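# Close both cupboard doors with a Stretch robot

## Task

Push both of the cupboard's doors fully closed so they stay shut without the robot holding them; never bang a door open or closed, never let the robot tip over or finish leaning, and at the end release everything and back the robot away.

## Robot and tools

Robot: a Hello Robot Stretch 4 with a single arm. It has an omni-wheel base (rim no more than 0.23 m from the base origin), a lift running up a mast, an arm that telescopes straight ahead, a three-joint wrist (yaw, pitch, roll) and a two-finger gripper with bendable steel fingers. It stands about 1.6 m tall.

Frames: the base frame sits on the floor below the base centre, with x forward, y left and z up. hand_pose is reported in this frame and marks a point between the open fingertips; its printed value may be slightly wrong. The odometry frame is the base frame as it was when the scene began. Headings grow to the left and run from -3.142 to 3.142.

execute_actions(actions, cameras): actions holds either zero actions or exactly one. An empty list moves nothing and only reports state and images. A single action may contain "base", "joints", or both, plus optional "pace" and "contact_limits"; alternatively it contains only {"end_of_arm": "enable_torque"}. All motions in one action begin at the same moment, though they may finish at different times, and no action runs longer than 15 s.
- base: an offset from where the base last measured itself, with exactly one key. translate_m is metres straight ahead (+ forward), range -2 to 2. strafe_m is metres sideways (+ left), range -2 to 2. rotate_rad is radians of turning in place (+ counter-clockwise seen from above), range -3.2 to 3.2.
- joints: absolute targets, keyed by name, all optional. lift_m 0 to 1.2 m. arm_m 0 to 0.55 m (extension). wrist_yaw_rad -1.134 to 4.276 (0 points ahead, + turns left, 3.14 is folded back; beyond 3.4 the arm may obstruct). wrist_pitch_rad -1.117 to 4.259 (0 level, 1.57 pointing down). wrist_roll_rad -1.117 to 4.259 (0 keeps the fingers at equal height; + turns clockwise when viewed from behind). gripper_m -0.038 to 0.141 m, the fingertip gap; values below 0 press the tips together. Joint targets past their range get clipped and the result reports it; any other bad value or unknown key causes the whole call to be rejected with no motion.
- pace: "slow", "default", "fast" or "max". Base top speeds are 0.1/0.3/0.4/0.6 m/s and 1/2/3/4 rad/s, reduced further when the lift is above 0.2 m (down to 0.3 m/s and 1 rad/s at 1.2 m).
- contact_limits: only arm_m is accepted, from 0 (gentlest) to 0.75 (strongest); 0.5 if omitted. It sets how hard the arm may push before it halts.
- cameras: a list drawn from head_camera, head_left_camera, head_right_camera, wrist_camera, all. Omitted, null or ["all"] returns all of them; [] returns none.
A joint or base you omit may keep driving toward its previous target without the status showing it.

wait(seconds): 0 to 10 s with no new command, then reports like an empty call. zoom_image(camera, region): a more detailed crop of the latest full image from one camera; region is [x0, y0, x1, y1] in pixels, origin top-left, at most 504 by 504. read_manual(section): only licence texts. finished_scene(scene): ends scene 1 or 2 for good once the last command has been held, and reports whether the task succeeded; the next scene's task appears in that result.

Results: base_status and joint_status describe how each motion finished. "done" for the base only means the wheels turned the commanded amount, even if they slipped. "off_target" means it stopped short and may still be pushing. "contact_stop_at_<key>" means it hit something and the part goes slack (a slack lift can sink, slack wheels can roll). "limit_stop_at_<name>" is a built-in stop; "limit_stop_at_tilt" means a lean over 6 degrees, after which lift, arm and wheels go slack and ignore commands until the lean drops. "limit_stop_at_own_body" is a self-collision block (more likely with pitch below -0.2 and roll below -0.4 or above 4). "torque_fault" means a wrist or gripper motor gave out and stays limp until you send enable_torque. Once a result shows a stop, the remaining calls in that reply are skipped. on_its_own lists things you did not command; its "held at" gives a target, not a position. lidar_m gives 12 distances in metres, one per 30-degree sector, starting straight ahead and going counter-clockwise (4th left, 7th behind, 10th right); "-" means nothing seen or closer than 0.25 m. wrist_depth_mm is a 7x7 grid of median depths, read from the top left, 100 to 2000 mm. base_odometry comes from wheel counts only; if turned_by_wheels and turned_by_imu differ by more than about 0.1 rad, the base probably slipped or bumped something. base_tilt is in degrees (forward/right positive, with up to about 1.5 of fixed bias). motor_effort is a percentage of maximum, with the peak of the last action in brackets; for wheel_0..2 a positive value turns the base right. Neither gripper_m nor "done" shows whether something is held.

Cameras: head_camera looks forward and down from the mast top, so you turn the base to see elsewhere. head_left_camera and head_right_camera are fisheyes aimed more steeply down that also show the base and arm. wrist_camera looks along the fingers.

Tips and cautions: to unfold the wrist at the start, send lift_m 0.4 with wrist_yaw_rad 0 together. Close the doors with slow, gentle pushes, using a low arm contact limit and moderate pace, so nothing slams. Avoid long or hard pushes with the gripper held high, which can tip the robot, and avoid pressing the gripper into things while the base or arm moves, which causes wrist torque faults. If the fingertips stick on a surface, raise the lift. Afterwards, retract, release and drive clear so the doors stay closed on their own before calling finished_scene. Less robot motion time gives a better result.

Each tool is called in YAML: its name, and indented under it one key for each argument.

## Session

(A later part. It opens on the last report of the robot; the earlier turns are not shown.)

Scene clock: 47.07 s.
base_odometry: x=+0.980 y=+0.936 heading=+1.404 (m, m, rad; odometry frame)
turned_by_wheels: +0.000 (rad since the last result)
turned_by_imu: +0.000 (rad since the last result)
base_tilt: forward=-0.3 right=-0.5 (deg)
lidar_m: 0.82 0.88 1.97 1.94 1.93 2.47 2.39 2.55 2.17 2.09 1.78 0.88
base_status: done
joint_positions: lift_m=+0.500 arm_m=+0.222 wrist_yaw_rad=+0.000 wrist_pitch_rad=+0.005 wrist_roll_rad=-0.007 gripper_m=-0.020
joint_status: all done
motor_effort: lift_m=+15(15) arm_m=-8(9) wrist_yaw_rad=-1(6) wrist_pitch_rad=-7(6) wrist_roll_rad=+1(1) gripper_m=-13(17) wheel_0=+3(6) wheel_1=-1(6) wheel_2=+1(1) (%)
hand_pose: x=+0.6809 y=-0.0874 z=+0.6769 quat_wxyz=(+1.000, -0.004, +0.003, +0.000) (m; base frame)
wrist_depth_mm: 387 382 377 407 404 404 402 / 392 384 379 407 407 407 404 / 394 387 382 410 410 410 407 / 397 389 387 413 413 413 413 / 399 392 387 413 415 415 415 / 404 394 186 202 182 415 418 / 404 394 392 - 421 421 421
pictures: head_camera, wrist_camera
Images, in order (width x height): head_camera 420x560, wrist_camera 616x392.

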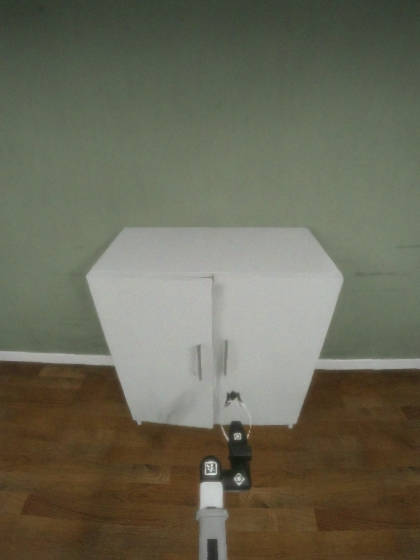

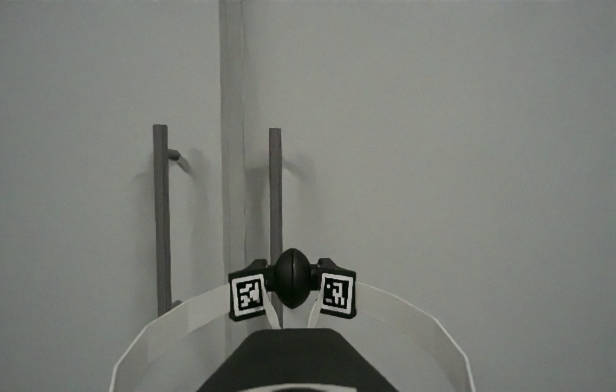

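Too shallow; go deeper.

execute_actions:
  actions:
    - {"joints":{"arm_m":0.31,"gripper_m":0.03},"base":{"strafe_m":0.02}}
  cameras: ["wrist_camera"]

execute_actions:
  actions:
    - {"joints":{"arm_m":0.393},"contact_limits":{"arm_m":0.25}}
  cameras: ["wrist_camera"]

execute_actions:
  actions:
    - {"joints":{"gripper_m":-0.025}}
  cameras: ["wrist_camera"]

execute_actions:
  actions:
    - {"joints":{"arm_m":0.31},"pace":"slow"}
  cameras: ["head_camera","wrist_camera"]

Scene clock: 48.50 s.
base_odometry: x=+0.960 y=+0.940 heading=+1.404 (m, m, rad; odometry frame)
turned_by_wheels: +0.000 (rad since the last result)
turned_by_imu: +0.000 (rad since the last result)
base_tilt: forward=-0.3 right=-0.5 (deg)
lidar_m: 0.81 0.90 2.02 1.90 1.90 2.47 2.40 2.54 2.18 2.12 1.80 0.87
base_status: done
joint_positions: lift_m=+0.500 arm_m=+0.308 wrist_yaw_rad=+0.000 wrist_pitch_rad=+0.005 wrist_roll_rad=-0.007 gripper_m=+0.030
joint_status: all done
motor_effort: lift_m=+16(15) arm_m=+8(14) wrist_yaw_rad=-1(1) wrist_pitch_rad=-7(3) wrist_roll_rad=+1(1) gripper_m=-3(13) wheel_0=+1(6) wheel_1=-2(6) wheel_2=+0(1) (%)
hand_pose: x=+0.7679 y=-0.0874 z=+0.6769 quat_wxyz=(+1.000, -0.004, +0.003, +0.000) (m; base frame)
wrist_depth_mm: 303 297 294 324 322 322 322 / 304 298 296 324 324 325 324 / 307 300 298 325 325 325 327 / 309 303 300 329 329 327 327 / 310 306 301 329 329 330 330 / 312 306 195 296 332 334 332 / 317 307 306 - 334 334 334
pictures: wrist_camera
Images, in order (width x height): wrist_camera 616x392.

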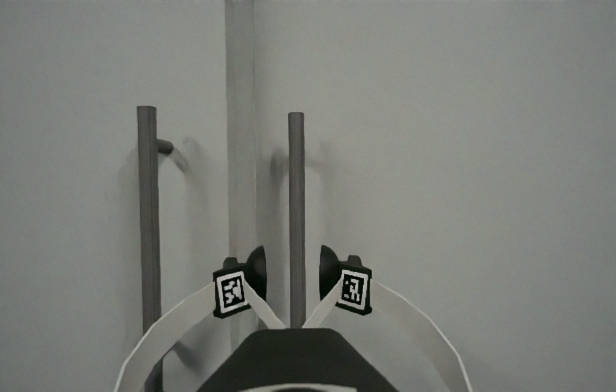

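Scene clock: 49.70 s.
base_odometry: x=+0.960 y=+0.940 heading=+1.404 (m, m, rad; odometry frame)
turned_by_wheels: +0.000 (rad since the last result)
turned_by_imu: +0.000 (rad since the last result)
base_tilt: forward=-0.3 right=-0.5 (deg)
lidar_m: 0.78 0.91 2.01 1.89 1.91 2.46 2.39 2.56 2.20 2.12 1.80 0.85
base_status: not commanded
joint_positions: lift_m=+0.500 arm_m=+0.391 wrist_yaw_rad=+0.000 wrist_pitch_rad=+0.005 wrist_roll_rad=-0.007 gripper_m=+0.030
joint_status: all done
motor_effort: lift_m=+15(15) arm_m=+8(9) wrist_yaw_rad=-1(1) wrist_pitch_rad=-4(6) wrist_roll_rad=+0(1) gripper_m=-5(5) wheel_0=+1(1) wheel_1=-2(2) wheel_2=+0(0) (%)
contact_limits: arm_m 0.25
hand_pose: x=+0.8509 y=-0.0874 z=+0.6769 quat_wxyz=(+1.000, -0.004, +0.003, +0.000) (m; base frame)
wrist_depth_mm: 217 213 235 241 241 241 240 / 219 214 236 242 242 243 243 / 220 215 238 244 244 244 244 / 222 217 240 246 246 246 246 / 224 219 219 227 248 248 247 / 225 220 195 212 249 250 249 / 227 193 219 - 251 250 251
pictures: wrist_camera
Images, in order (width x height): wrist_camera 616x392.

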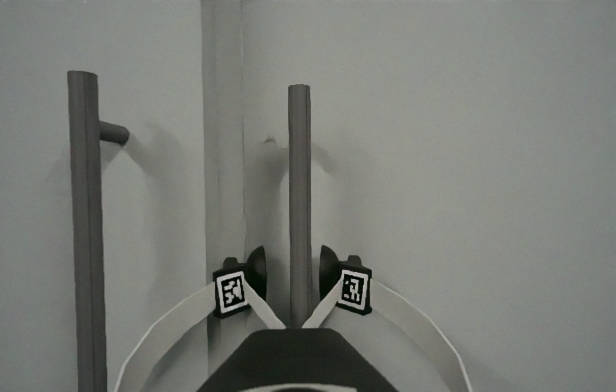

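Scene clock: 51.10 s.
base_odometry: x=+0.960 y=+0.940 heading=+1.404 (m, m, rad; odometry frame)
turned_by_wheels: +0.000 (rad since the last result)
turned_by_imu: +0.000 (rad since the last result)
base_tilt: forward=-0.3 right=-0.5 (deg)
lidar_m: 0.80 0.89 1.98 1.97 1.89 2.47 2.38 2.56 2.19 2.13 1.79 0.86
base_status: not commanded
joint_positions: lift_m=+0.500 arm_m=+0.392 wrist_yaw_rad=-0.002 wrist_pitch_rad=+0.005 wrist_roll_rad=-0.007 gripper_m=-0.024
joint_status: all done
motor_effort: lift_m=+15(15) arm_m=+6(9) wrist_yaw_rad=+6(7) wrist_pitch_rad=-7(6) wrist_roll_rad=+1(1) gripper_m=-17(20) wheel_0=-2(2) wheel_1=-2(2) wheel_2=+0(0) (%)
hand_pose: x=+0.8512 y=-0.0881 z=+0.6769 quat_wxyz=(+1.000, -0.004, +0.003, -0.001) (m; base frame)
wrist_depth_mm: 213 209 230 238 238 239 240 / 215 211 233 240 241 240 242 / 216 211 235 241 243 243 243 / 218 213 236 243 244 245 244 / 220 216 225 220 245 246 247 / 221 215 185 208 185 247 248 / 223 216 216 - 249 249 249
pictures: wrist_camera
Images, in order (width x height): wrist_camera 616x392.

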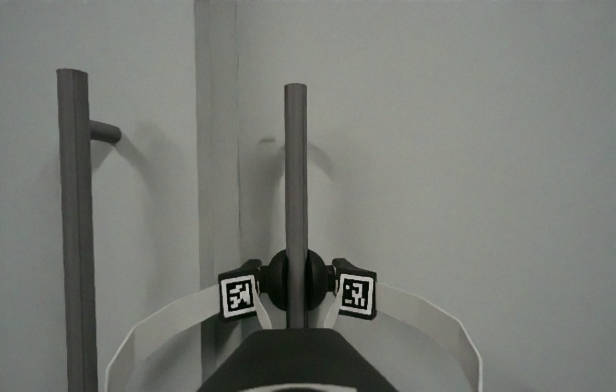

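Scene clock: 53.20 s.
base_odometry: x=+0.960 y=+0.940 heading=+1.403 (m, m, rad; odometry frame)
turned_by_wheels: -0.001 (rad since the last result)
turned_by_imu: -0.001 (rad since the last result)
base_tilt: forward=-0.4 right=-0.5 (deg)
lidar_m: 0.72 0.87 2.01 1.95 1.91 2.47 2.38 2.55 2.16 2.13 1.80 0.84
base_status: not commanded
joint_positions: lift_m=+0.500 arm_m=+0.312 wrist_yaw_rad=-0.011 wrist_pitch_rad=+0.005 wrist_roll_rad=-0.007 gripper_m=-0.024
joint_status: all done
on_its_own: wrist_yaw_rad is at rest, and its effort (+32) is outside its rest range (-13 to +13)
motor_effort: lift_m=+15(15) arm_m=-10(11) wrist_yaw_rad=+32(32) wrist_pitch_rad=-7(4) wrist_roll_rad=+1(1) gripper_m=-18(18) wheel_0=-8(8) wheel_1=-4(4) wheel_2=-4(4) (%)
hand_pose: x=+0.7701 y=-0.0907 z=+0.6769 quat_wxyz=(+1.000, -0.004, +0.003, -0.006) (m; base frame)
wrist_depth_mm: 237 225 231 237 252 267 283 / 237 228 232 237 253 271 285 / 236 229 232 238 255 272 289 / 239 230 235 241 257 273 290 / 241 231 236 227 258 276 293 / 242 234 185 206 183 278 294 / 243 230 252 - 265 278 297
pictures: head_camera, wrist_camera
Images, in order (width x height): head_camera 420x560, wrist_camera 616x392.

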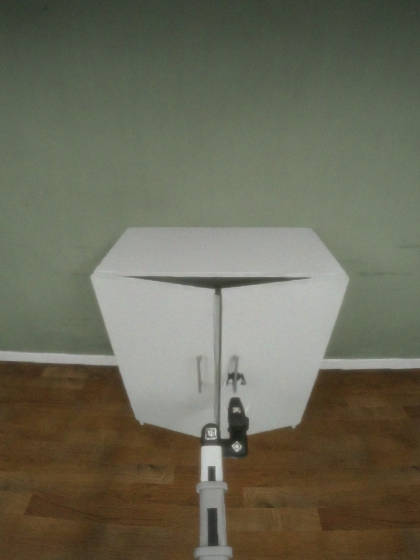

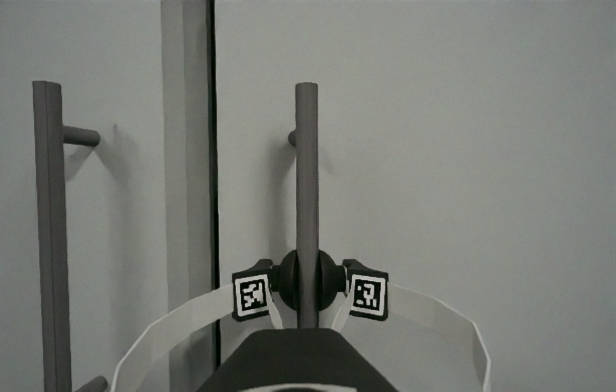

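Already slipped past. A little more, then release.

execute_actions:
  actions:
    - {"joints":{"arm_m":0.28},"base":{"strafe_m":-0.03},"pace":"slow"}
  cameras: []

execute_actions:
  actions:
    - {"joints":{"gripper_m":0.03}}
  cameras: ["wrist_camera"]

execute_actions:
  actions:
    - {"joints":{"arm_m":0.22,"lift_m":0.69},"pace":"fast"}
  cameras: []

execute_actions:
  actions:
    - {"joints":{"gripper_m":0.0},"base":{"strafe_m":0.19},"pace":"fast"}
  cameras: ["wrist_camera","head_camera"]

Scene clock: 54.77 s.
base_odometry: x=+0.990 y=+0.935 heading=+1.403 (m, m, rad; odometry frame)
turned_by_wheels: +0.000 (rad since the last result)
turned_by_imu: +0.000 (rad since the last result)
base_tilt: forward=-0.3 right=-0.5 (deg)
lidar_m: 0.72 0.87 1.97 1.96 1.93 2.48 2.39 2.56 2.16 2.10 1.81 0.77
base_status: done
joint_positions: lift_m=+0.500 arm_m=+0.282 wrist_yaw_rad=+0.002 wrist_pitch_rad=+0.005 wrist_roll_rad=-0.007 gripper_m=-0.025
joint_status: all done
motor_effort: lift_m=+15(15) arm_m=-8(9) wrist_yaw_rad=-6(32) wrist_pitch_rad=-7(5) wrist_roll_rad=+1(1) gripper_m=-16(18) wheel_0=+4(8) wheel_1=-1(9) wheel_2=+0(5) (%)
hand_pose: x=+0.7411 y=-0.0869 z=+0.6769 quat_wxyz=(+1.000, -0.004, +0.003, +0.001) (m; base frame)
wrist_depth_mm: 268 256 228 239 257 278 298 / 270 258 229 241 259 281 301 / 266 259 231 243 260 283 304 / 270 259 233 244 263 283 306 / 273 262 231 208 265 285 309 / 279 263 185 204 183 289 309 / 282 259 234 - 270 290 314
pictures: none
No camera images: the call's "cameras" was empty. Leave "cameras" out to get every camera's image.

Scene clock: 56.07 s.
base_odometry: x=+0.990 y=+0.935 heading=+1.403 (m, m, rad; odometry frame)
turned_by_wheels: +0.000 (rad since the last result)
turned_by_imu: +0.000 (rad since the last result)
base_tilt: forward=-0.3 right=-0.5 (deg)
lidar_m: 0.70 0.84 2.01 1.95 1.95 2.47 2.40 2.56 2.17 2.10 1.79 0.82
base_status: not commanded
joint_positions: lift_m=+0.500 arm_m=+0.281 wrist_yaw_rad=+0.000 wrist_pitch_rad=+0.005 wrist_roll_rad=-0.007 gripper_m=+0.030
joint_status: all done
motor_effort: lift_m=+15(16) arm_m=-8(9) wrist_yaw_rad=-2(11) wrist_pitch_rad=-5(8) wrist_roll_rad=+1(1) gripper_m=-3(17) wheel_0=+3(4) wheel_1=-1(1) wheel_2=+0(0) (%)
hand_pose: x=+0.7409 y=-0.0873 z=+0.6769 quat_wxyz=(+1.000, -0.004, +0.003, +0.000) (m; base frame)
wrist_depth_mm: 267 255 237 251 266 286 306 / 270 257 238 252 268 289 307 / 265 259 241 253 271 291 310 / 270 262 244 255 273 293 314 / 271 260 243 251 274 296 317 / 273 263 195 215 268 297 319 / 276 263 246 - 278 300 320
pictures: wrist_camera
Images, in order (width x height): wrist_camera 616x392.

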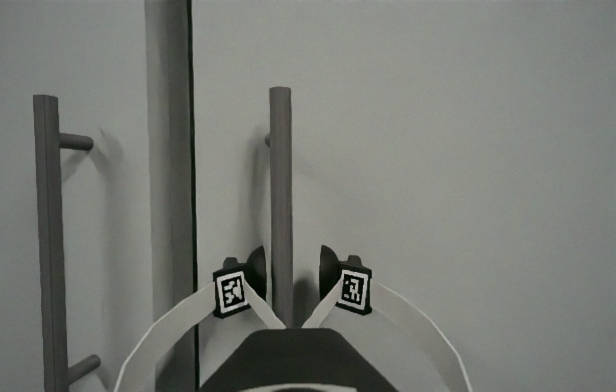

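Scene clock: 57.60 s.
base_odometry: x=+0.990 y=+0.935 heading=+1.403 (m, m, rad; odometry frame)
turned_by_wheels: +0.000 (rad since the last result)
turned_by_imu: +0.000 (rad since the last result)
base_tilt: forward=-0.3 right=-0.5 (deg)
lidar_m: 0.74 0.87 2.02 1.98 1.91 2.45 2.40 2.56 2.16 2.09 1.79 0.81
base_status: not commanded
joint_positions: lift_m=+0.690 arm_m=+0.221 wrist_yaw_rad=+0.000 wrist_pitch_rad=+0.005 wrist_roll_rad=-0.007 gripper_m=+0.030
joint_status: all done
motor_effort: lift_m=+20(23) arm_m=-8(5) wrist_yaw_rad=-1(2) wrist_pitch_rad=-9(7) wrist_roll_rad=+0(1) gripper_m=-4(4) wheel_0=+2(3) wheel_1=-1(1) wheel_2=+0(0) (%)
hand_pose: x=+0.6809 y=-0.0874 z=+0.8665 quat_wxyz=(+1.000, -0.004, +0.003, +0.000) (m; base frame)
wrist_depth_mm: 347 319 298 314 338 854 842 / 340 317 300 312 332 357 384 / 342 320 303 314 336 359 387 / 343 324 306 317 338 359 389 / 347 327 304 312 340 368 394 / 351 329 196 310 334 366 397 / 353 297 324 - 345 370 399
pictures: none
No camera images: the call's "cameras" was empty. Leave "cameras" out to get every camera's image.

Scene clock: 59.20 s.
base_odometry: x=+0.802 y=+0.966 heading=+1.403 (m, m, rad; odometry frame)
turned_by_wheels: +0.000 (rad since the last result)
turned_by_imu: +0.000 (rad since the last result)
base_tilt: forward=-0.3 right=-0.4 (deg)
lidar_m: 0.78 0.94 2.02 1.81 1.71 2.43 2.38 2.55 2.38 2.29 1.82 0.75
base_status: done
joint_positions: lift_m=+0.690 arm_m=+0.221 wrist_yaw_rad=+0.000 wrist_pitch_rad=+0.005 wrist_roll_rad=-0.007 gripper_m=+0.000
joint_status: all done
motor_effort: lift_m=+20(20) arm_m=-8(8) wrist_yaw_rad=-1(1) wrist_pitch_rad=-7(8) wrist_roll_rad=+1(1) gripper_m=-6(8) wheel_0=+3(15) wheel_1=-1(11) wheel_2=+0(1) (%)
hand_pose: x=+0.6809 y=-0.0874 z=+0.8665 quat_wxyz=(+1.000, -0.004, +0.003, +0.000) (m; base frame)
wrist_depth_mm: 866 878 866 340 866 309 334 / 402 377 355 336 327 310 330 / 404 379 359 338 329 314 334 / 410 384 362 342 330 315 340 / 413 387 364 336 332 317 340 / 415 392 186 195 322 320 343 / 421 389 373 - 334 319 345
pictures: head_camera, wrist_camera
Images, in order (width x height): head_camera 420x560, wrist_camera 616x392.

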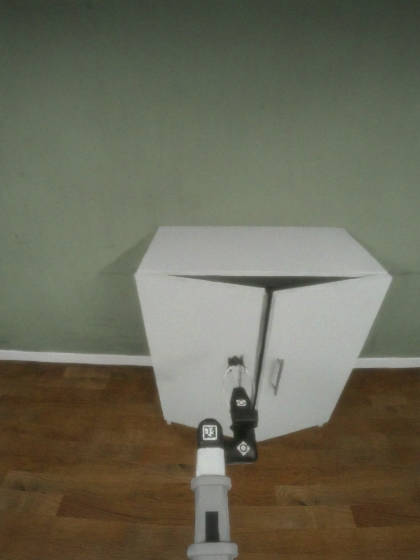

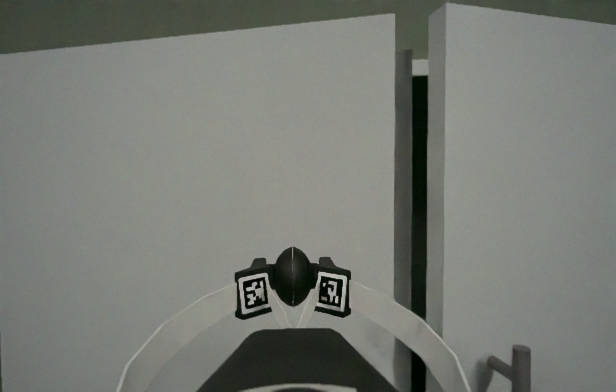

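execute_actions:
  actions:
    - {"joints":{"arm_m":0.422},"pace":"slow","contact_limits":{"arm_m":0.2}}
  cameras: ["wrist_camera"]

Scene clock: 62.53 s.
base_odometry: x=+0.802 y=+0.966 heading=+1.403 (m, m, rad; odometry frame)
turned_by_wheels: +0.000 (rad since the last result)
turned_by_imu: -0.001 (rad since the last result)
base_tilt: forward=-0.4 right=-0.6 (deg)
lidar_m: 0.82 0.93 2.03 1.85 1.75 2.44 2.40 2.53 2.35 2.28 1.80 0.76
base_status: not commanded
joint_positions: lift_m=+0.690 arm_m=+0.417 wrist_yaw_rad=-0.008 wrist_pitch_rad=+0.005 wrist_roll_rad=-0.007 gripper_m=+0.000
joint_status: arm_m contact_stop (moved +0.196 of +0.201)
on_its_own: arm_m is slack since a contact_stop (your +0.422 is given up); wrist_yaw_rad is at rest, and its effort (+23) is outside its rest range (-13 to +13)
motor_effort: lift_m=+20(20) arm_m=+0(17) wrist_yaw_rad=+23(23) wrist_pitch_rad=-6(3) wrist_roll_rad=+2(0) gripper_m=-1(5) wheel_0=+2(2) wheel_1=+0(1) wheel_2=-8(8) (%)
contact_limits: arm_m 0.2
hand_pose: x=+0.8761 y=-0.0898 z=+0.8667 quat_wxyz=(+1.000, -0.004, +0.002, -0.004) (m; base frame)
wrist_depth_mm: 226 226 227 227 227 285 307 / 227 228 229 229 229 433 488 / 229 229 229 230 229 676 668 / 230 230 231 231 232 676 683 / 232 233 233 233 234 683 683 / 233 234 189 193 186 530 574 / 236 235 236 - 237 382 404
pictures: wrist_camera
Images, in order (width x height): wrist_camera 616x392.

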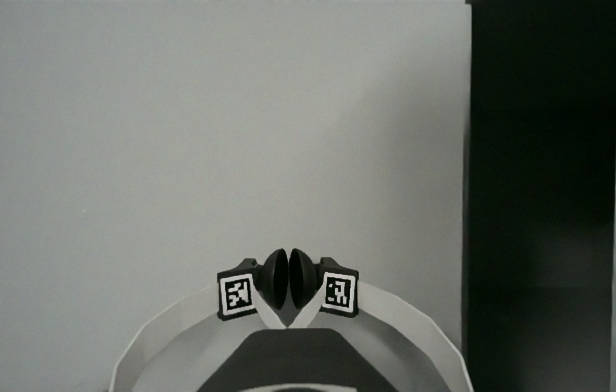

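execute_actions:
  actions:
    - {"joints":{"arm_m":0.26},"base":{"strafe_m":-0.03},"pace":"fast"}
  cameras: []

execute_actions:
  actions:
    - {"base":{"strafe_m":-0.15},"pace":"fast"}
  cameras: []

execute_actions:
  actions:
    - {"joints":{"arm_m":0.408},"pace":"slow","contact_limits":{"arm_m":0.2}}
  cameras: ["wrist_camera"]

execute_actions:
  actions:
    - {"joints":{"arm_m":0.1},"base":{"translate_m":-0.1},"pace":"fast"}
  cameras: ["wrist_camera","head_camera"]

Scene clock: 64.03 s.
base_odometry: x=+0.832 y=+0.961 heading=+1.403 (m, m, rad; odometry frame)
turned_by_wheels: +0.000 (rad since the last result)
turned_by_imu: +0.000 (rad since the last result)
base_tilt: forward=-0.3 right=-0.4 (deg)
lidar_m: 0.75 0.91 2.03 1.84 1.80 2.44 2.38 2.53 2.31 2.27 1.81 0.72
base_status: done
joint_positions: lift_m=+0.690 arm_m=+0.261 wrist_yaw_rad=+0.000 wrist_pitch_rad=+0.005 wrist_roll_rad=-0.007 gripper_m=+0.000
joint_status: all done
motor_effort: lift_m=+20(20) arm_m=-8(10) wrist_yaw_rad=-1(22) wrist_pitch_rad=-7(6) wrist_roll_rad=+1(2) gripper_m=-4(5) wheel_0=+1(13) wheel_1=+1(10) wheel_2=+0(7) (%)
hand_pose: x=+0.7209 y=-0.0875 z=+0.8665 quat_wxyz=(+1.000, -0.004, +0.003, +0.000) (m; base frame)
wrist_depth_mm: 820 831 831 831 820 271 289 / 377 377 377 377 402 273 290 / 379 379 382 379 379 276 294 / 384 379 382 384 384 277 297 / 384 384 387 382 384 279 298 / 387 389 186 195 270 282 301 / 394 389 389 - 293 282 304
pictures: none
No camera images: the call's "cameras" was empty. Leave "cameras" out to get every camera's image.

Scene clock: 65.57 s.
base_odometry: x=+0.980 y=+0.936 heading=+1.403 (m, m, rad; odometry frame)
turned_by_wheels: +0.000 (rad since the last result)
turned_by_imu: +0.000 (rad since the last result)
base_tilt: forward=-0.4 right=-0.5 (deg)
lidar_m: 0.69 0.90 2.00 1.94 1.93 2.47 2.39 2.56 2.16 2.11 1.79 0.80
base_status: done
joint_positions: lift_m=+0.690 arm_m=+0.261 wrist_yaw_rad=+0.000 wrist_pitch_rad=+0.005 wrist_roll_rad=-0.007 gripper_m=+0.000
joint_status: not commanded
motor_effort: lift_m=+20(20) arm_m=-8(8) wrist_yaw_rad=+0(1) wrist_pitch_rad=-5(8) wrist_roll_rad=+2(1) gripper_m=-5(5) wheel_0=+0(12) wheel_1=+1(11) wheel_2=+0(0) (%)
hand_pose: x=+0.7209 y=-0.0874 z=+0.8665 quat_wxyz=(+1.000, -0.004, +0.003, +0.000) (m; base frame)
wrist_depth_mm: 820 809 258 270 286 307 334 / 370 370 260 271 289 310 329 / 373 370 262 271 291 312 332 / 377 373 264 274 293 314 336 / 377 377 266 268 294 317 340 / 382 379 186 194 289 320 342 / 382 382 382 - 297 322 343
pictures: none
No camera images: the call's "cameras" was empty. Leave "cameras" out to get every camera's image.

Scene clock: 68.33 s.
base_odometry: x=+0.980 y=+0.936 heading=+1.403 (m, m, rad; odometry frame)
turned_by_wheels: +0.000 (rad since the last result)
turned_by_imu: +0.000 (rad since the last result)
base_tilt: forward=-0.4 right=-0.5 (deg)
lidar_m: 0.77 0.92 2.02 1.93 1.92 2.46 2.39 2.55 2.16 2.09 1.82 0.86
base_status: not commanded
joint_positions: lift_m=+0.690 arm_m=+0.405 wrist_yaw_rad=-0.005 wrist_pitch_rad=+0.005 wrist_roll_rad=-0.007 gripper_m=+0.000
joint_status: all done
on_its_own: wrist_yaw_rad is at rest, and its effort (+14) is outside its rest range (-13 to +13)
motor_effort: lift_m=+20(20) arm_m=+15(12) wrist_yaw_rad=+14(12) wrist_pitch_rad=-8(5) wrist_roll_rad=+2(1) gripper_m=-2(4) wheel_0=+1(1) wheel_1=+1(1) wheel_2=-4(4) (%)
contact_limits: arm_m 0.2
hand_pose: x=+0.8644 y=-0.0889 z=+0.8666 quat_wxyz=(+1.000, -0.004, +0.003, -0.003) (m; base frame)
wrist_depth_mm: 228 229 229 229 229 229 229 / 229 230 230 230 230 231 231 / 231 231 231 232 232 232 233 / 233 233 234 233 233 234 234 / 234 235 235 234 236 235 236 / 236 236 187 195 236 236 236 / 237 237 237 - 237 238 238
pictures: wrist_camera
Images, in order (width x height): wrist_camera 616x392.

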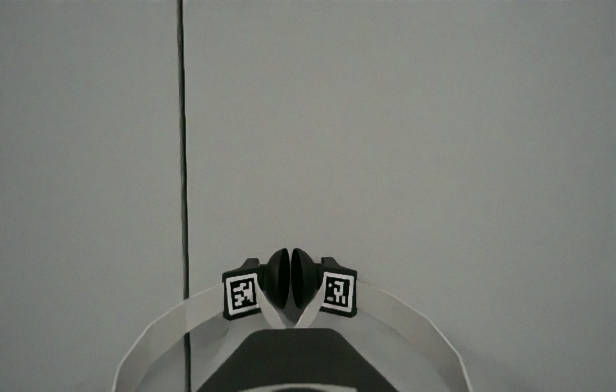

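Scene clock: 70.03 s.
base_odometry: x=+0.963 y=+0.837 heading=+1.403 (m, m, rad; odometry frame)
turned_by_wheels: +0.000 (rad since the last result)
turned_by_imu: +0.000 (rad since the last result)
base_tilt: forward=-0.4 right=-0.4 (deg)
lidar_m: 0.91 0.99 2.17 1.89 1.94 2.38 2.30 2.44 2.16 2.11 1.93 0.97
base_status: done
joint_positions: lift_m=+0.690 arm_m=+0.101 wrist_yaw_rad=+0.000 wrist_pitch_rad=+0.005 wrist_roll_rad=-0.007 gripper_m=+0.000
joint_status: all done
motor_effort: lift_m=+20(20) arm_m=-8(10) wrist_yaw_rad=-1(13) wrist_pitch_rad=-8(9) wrist_roll_rad=+1(1) gripper_m=-3(4) wheel_0=+0(7) wheel_1=+0(7) wheel_2=-2(10) (%)
hand_pose: x=+0.5609 y=-0.0875 z=+0.8665 quat_wxyz=(+1.000, -0.004, +0.003, +0.000) (m; base frame)
wrist_depth_mm: 1060 1078 1060 1060 1078 1078 1060 / 1078 1078 1060 1078 1060 1078 1078 / 634 627 627 627 621 627 1078 / 627 627 634 627 627 627 1078 / 634 634 634 634 634 634 1098 / 640 640 186 194 634 634 1098 / 647 640 640 - 634 640 1098
pictures: head_camera, wrist_camera
Images, in order (width x height): head_camera 420x560, wrist_camera 616x392.

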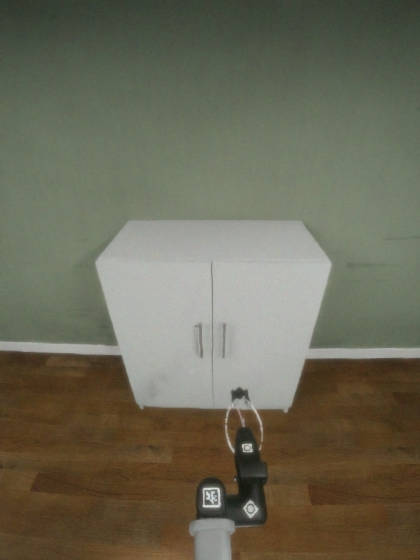

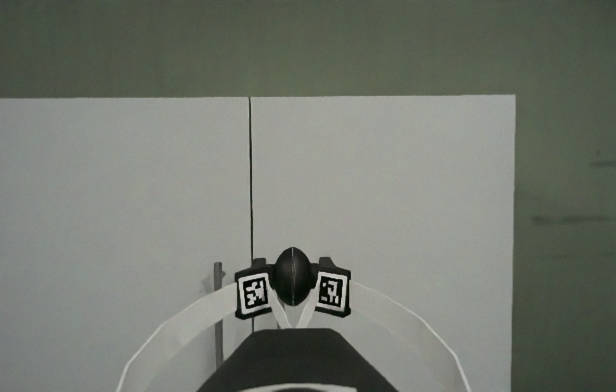

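finished_scene:
  scene: 1

The scene is finished: the task was done.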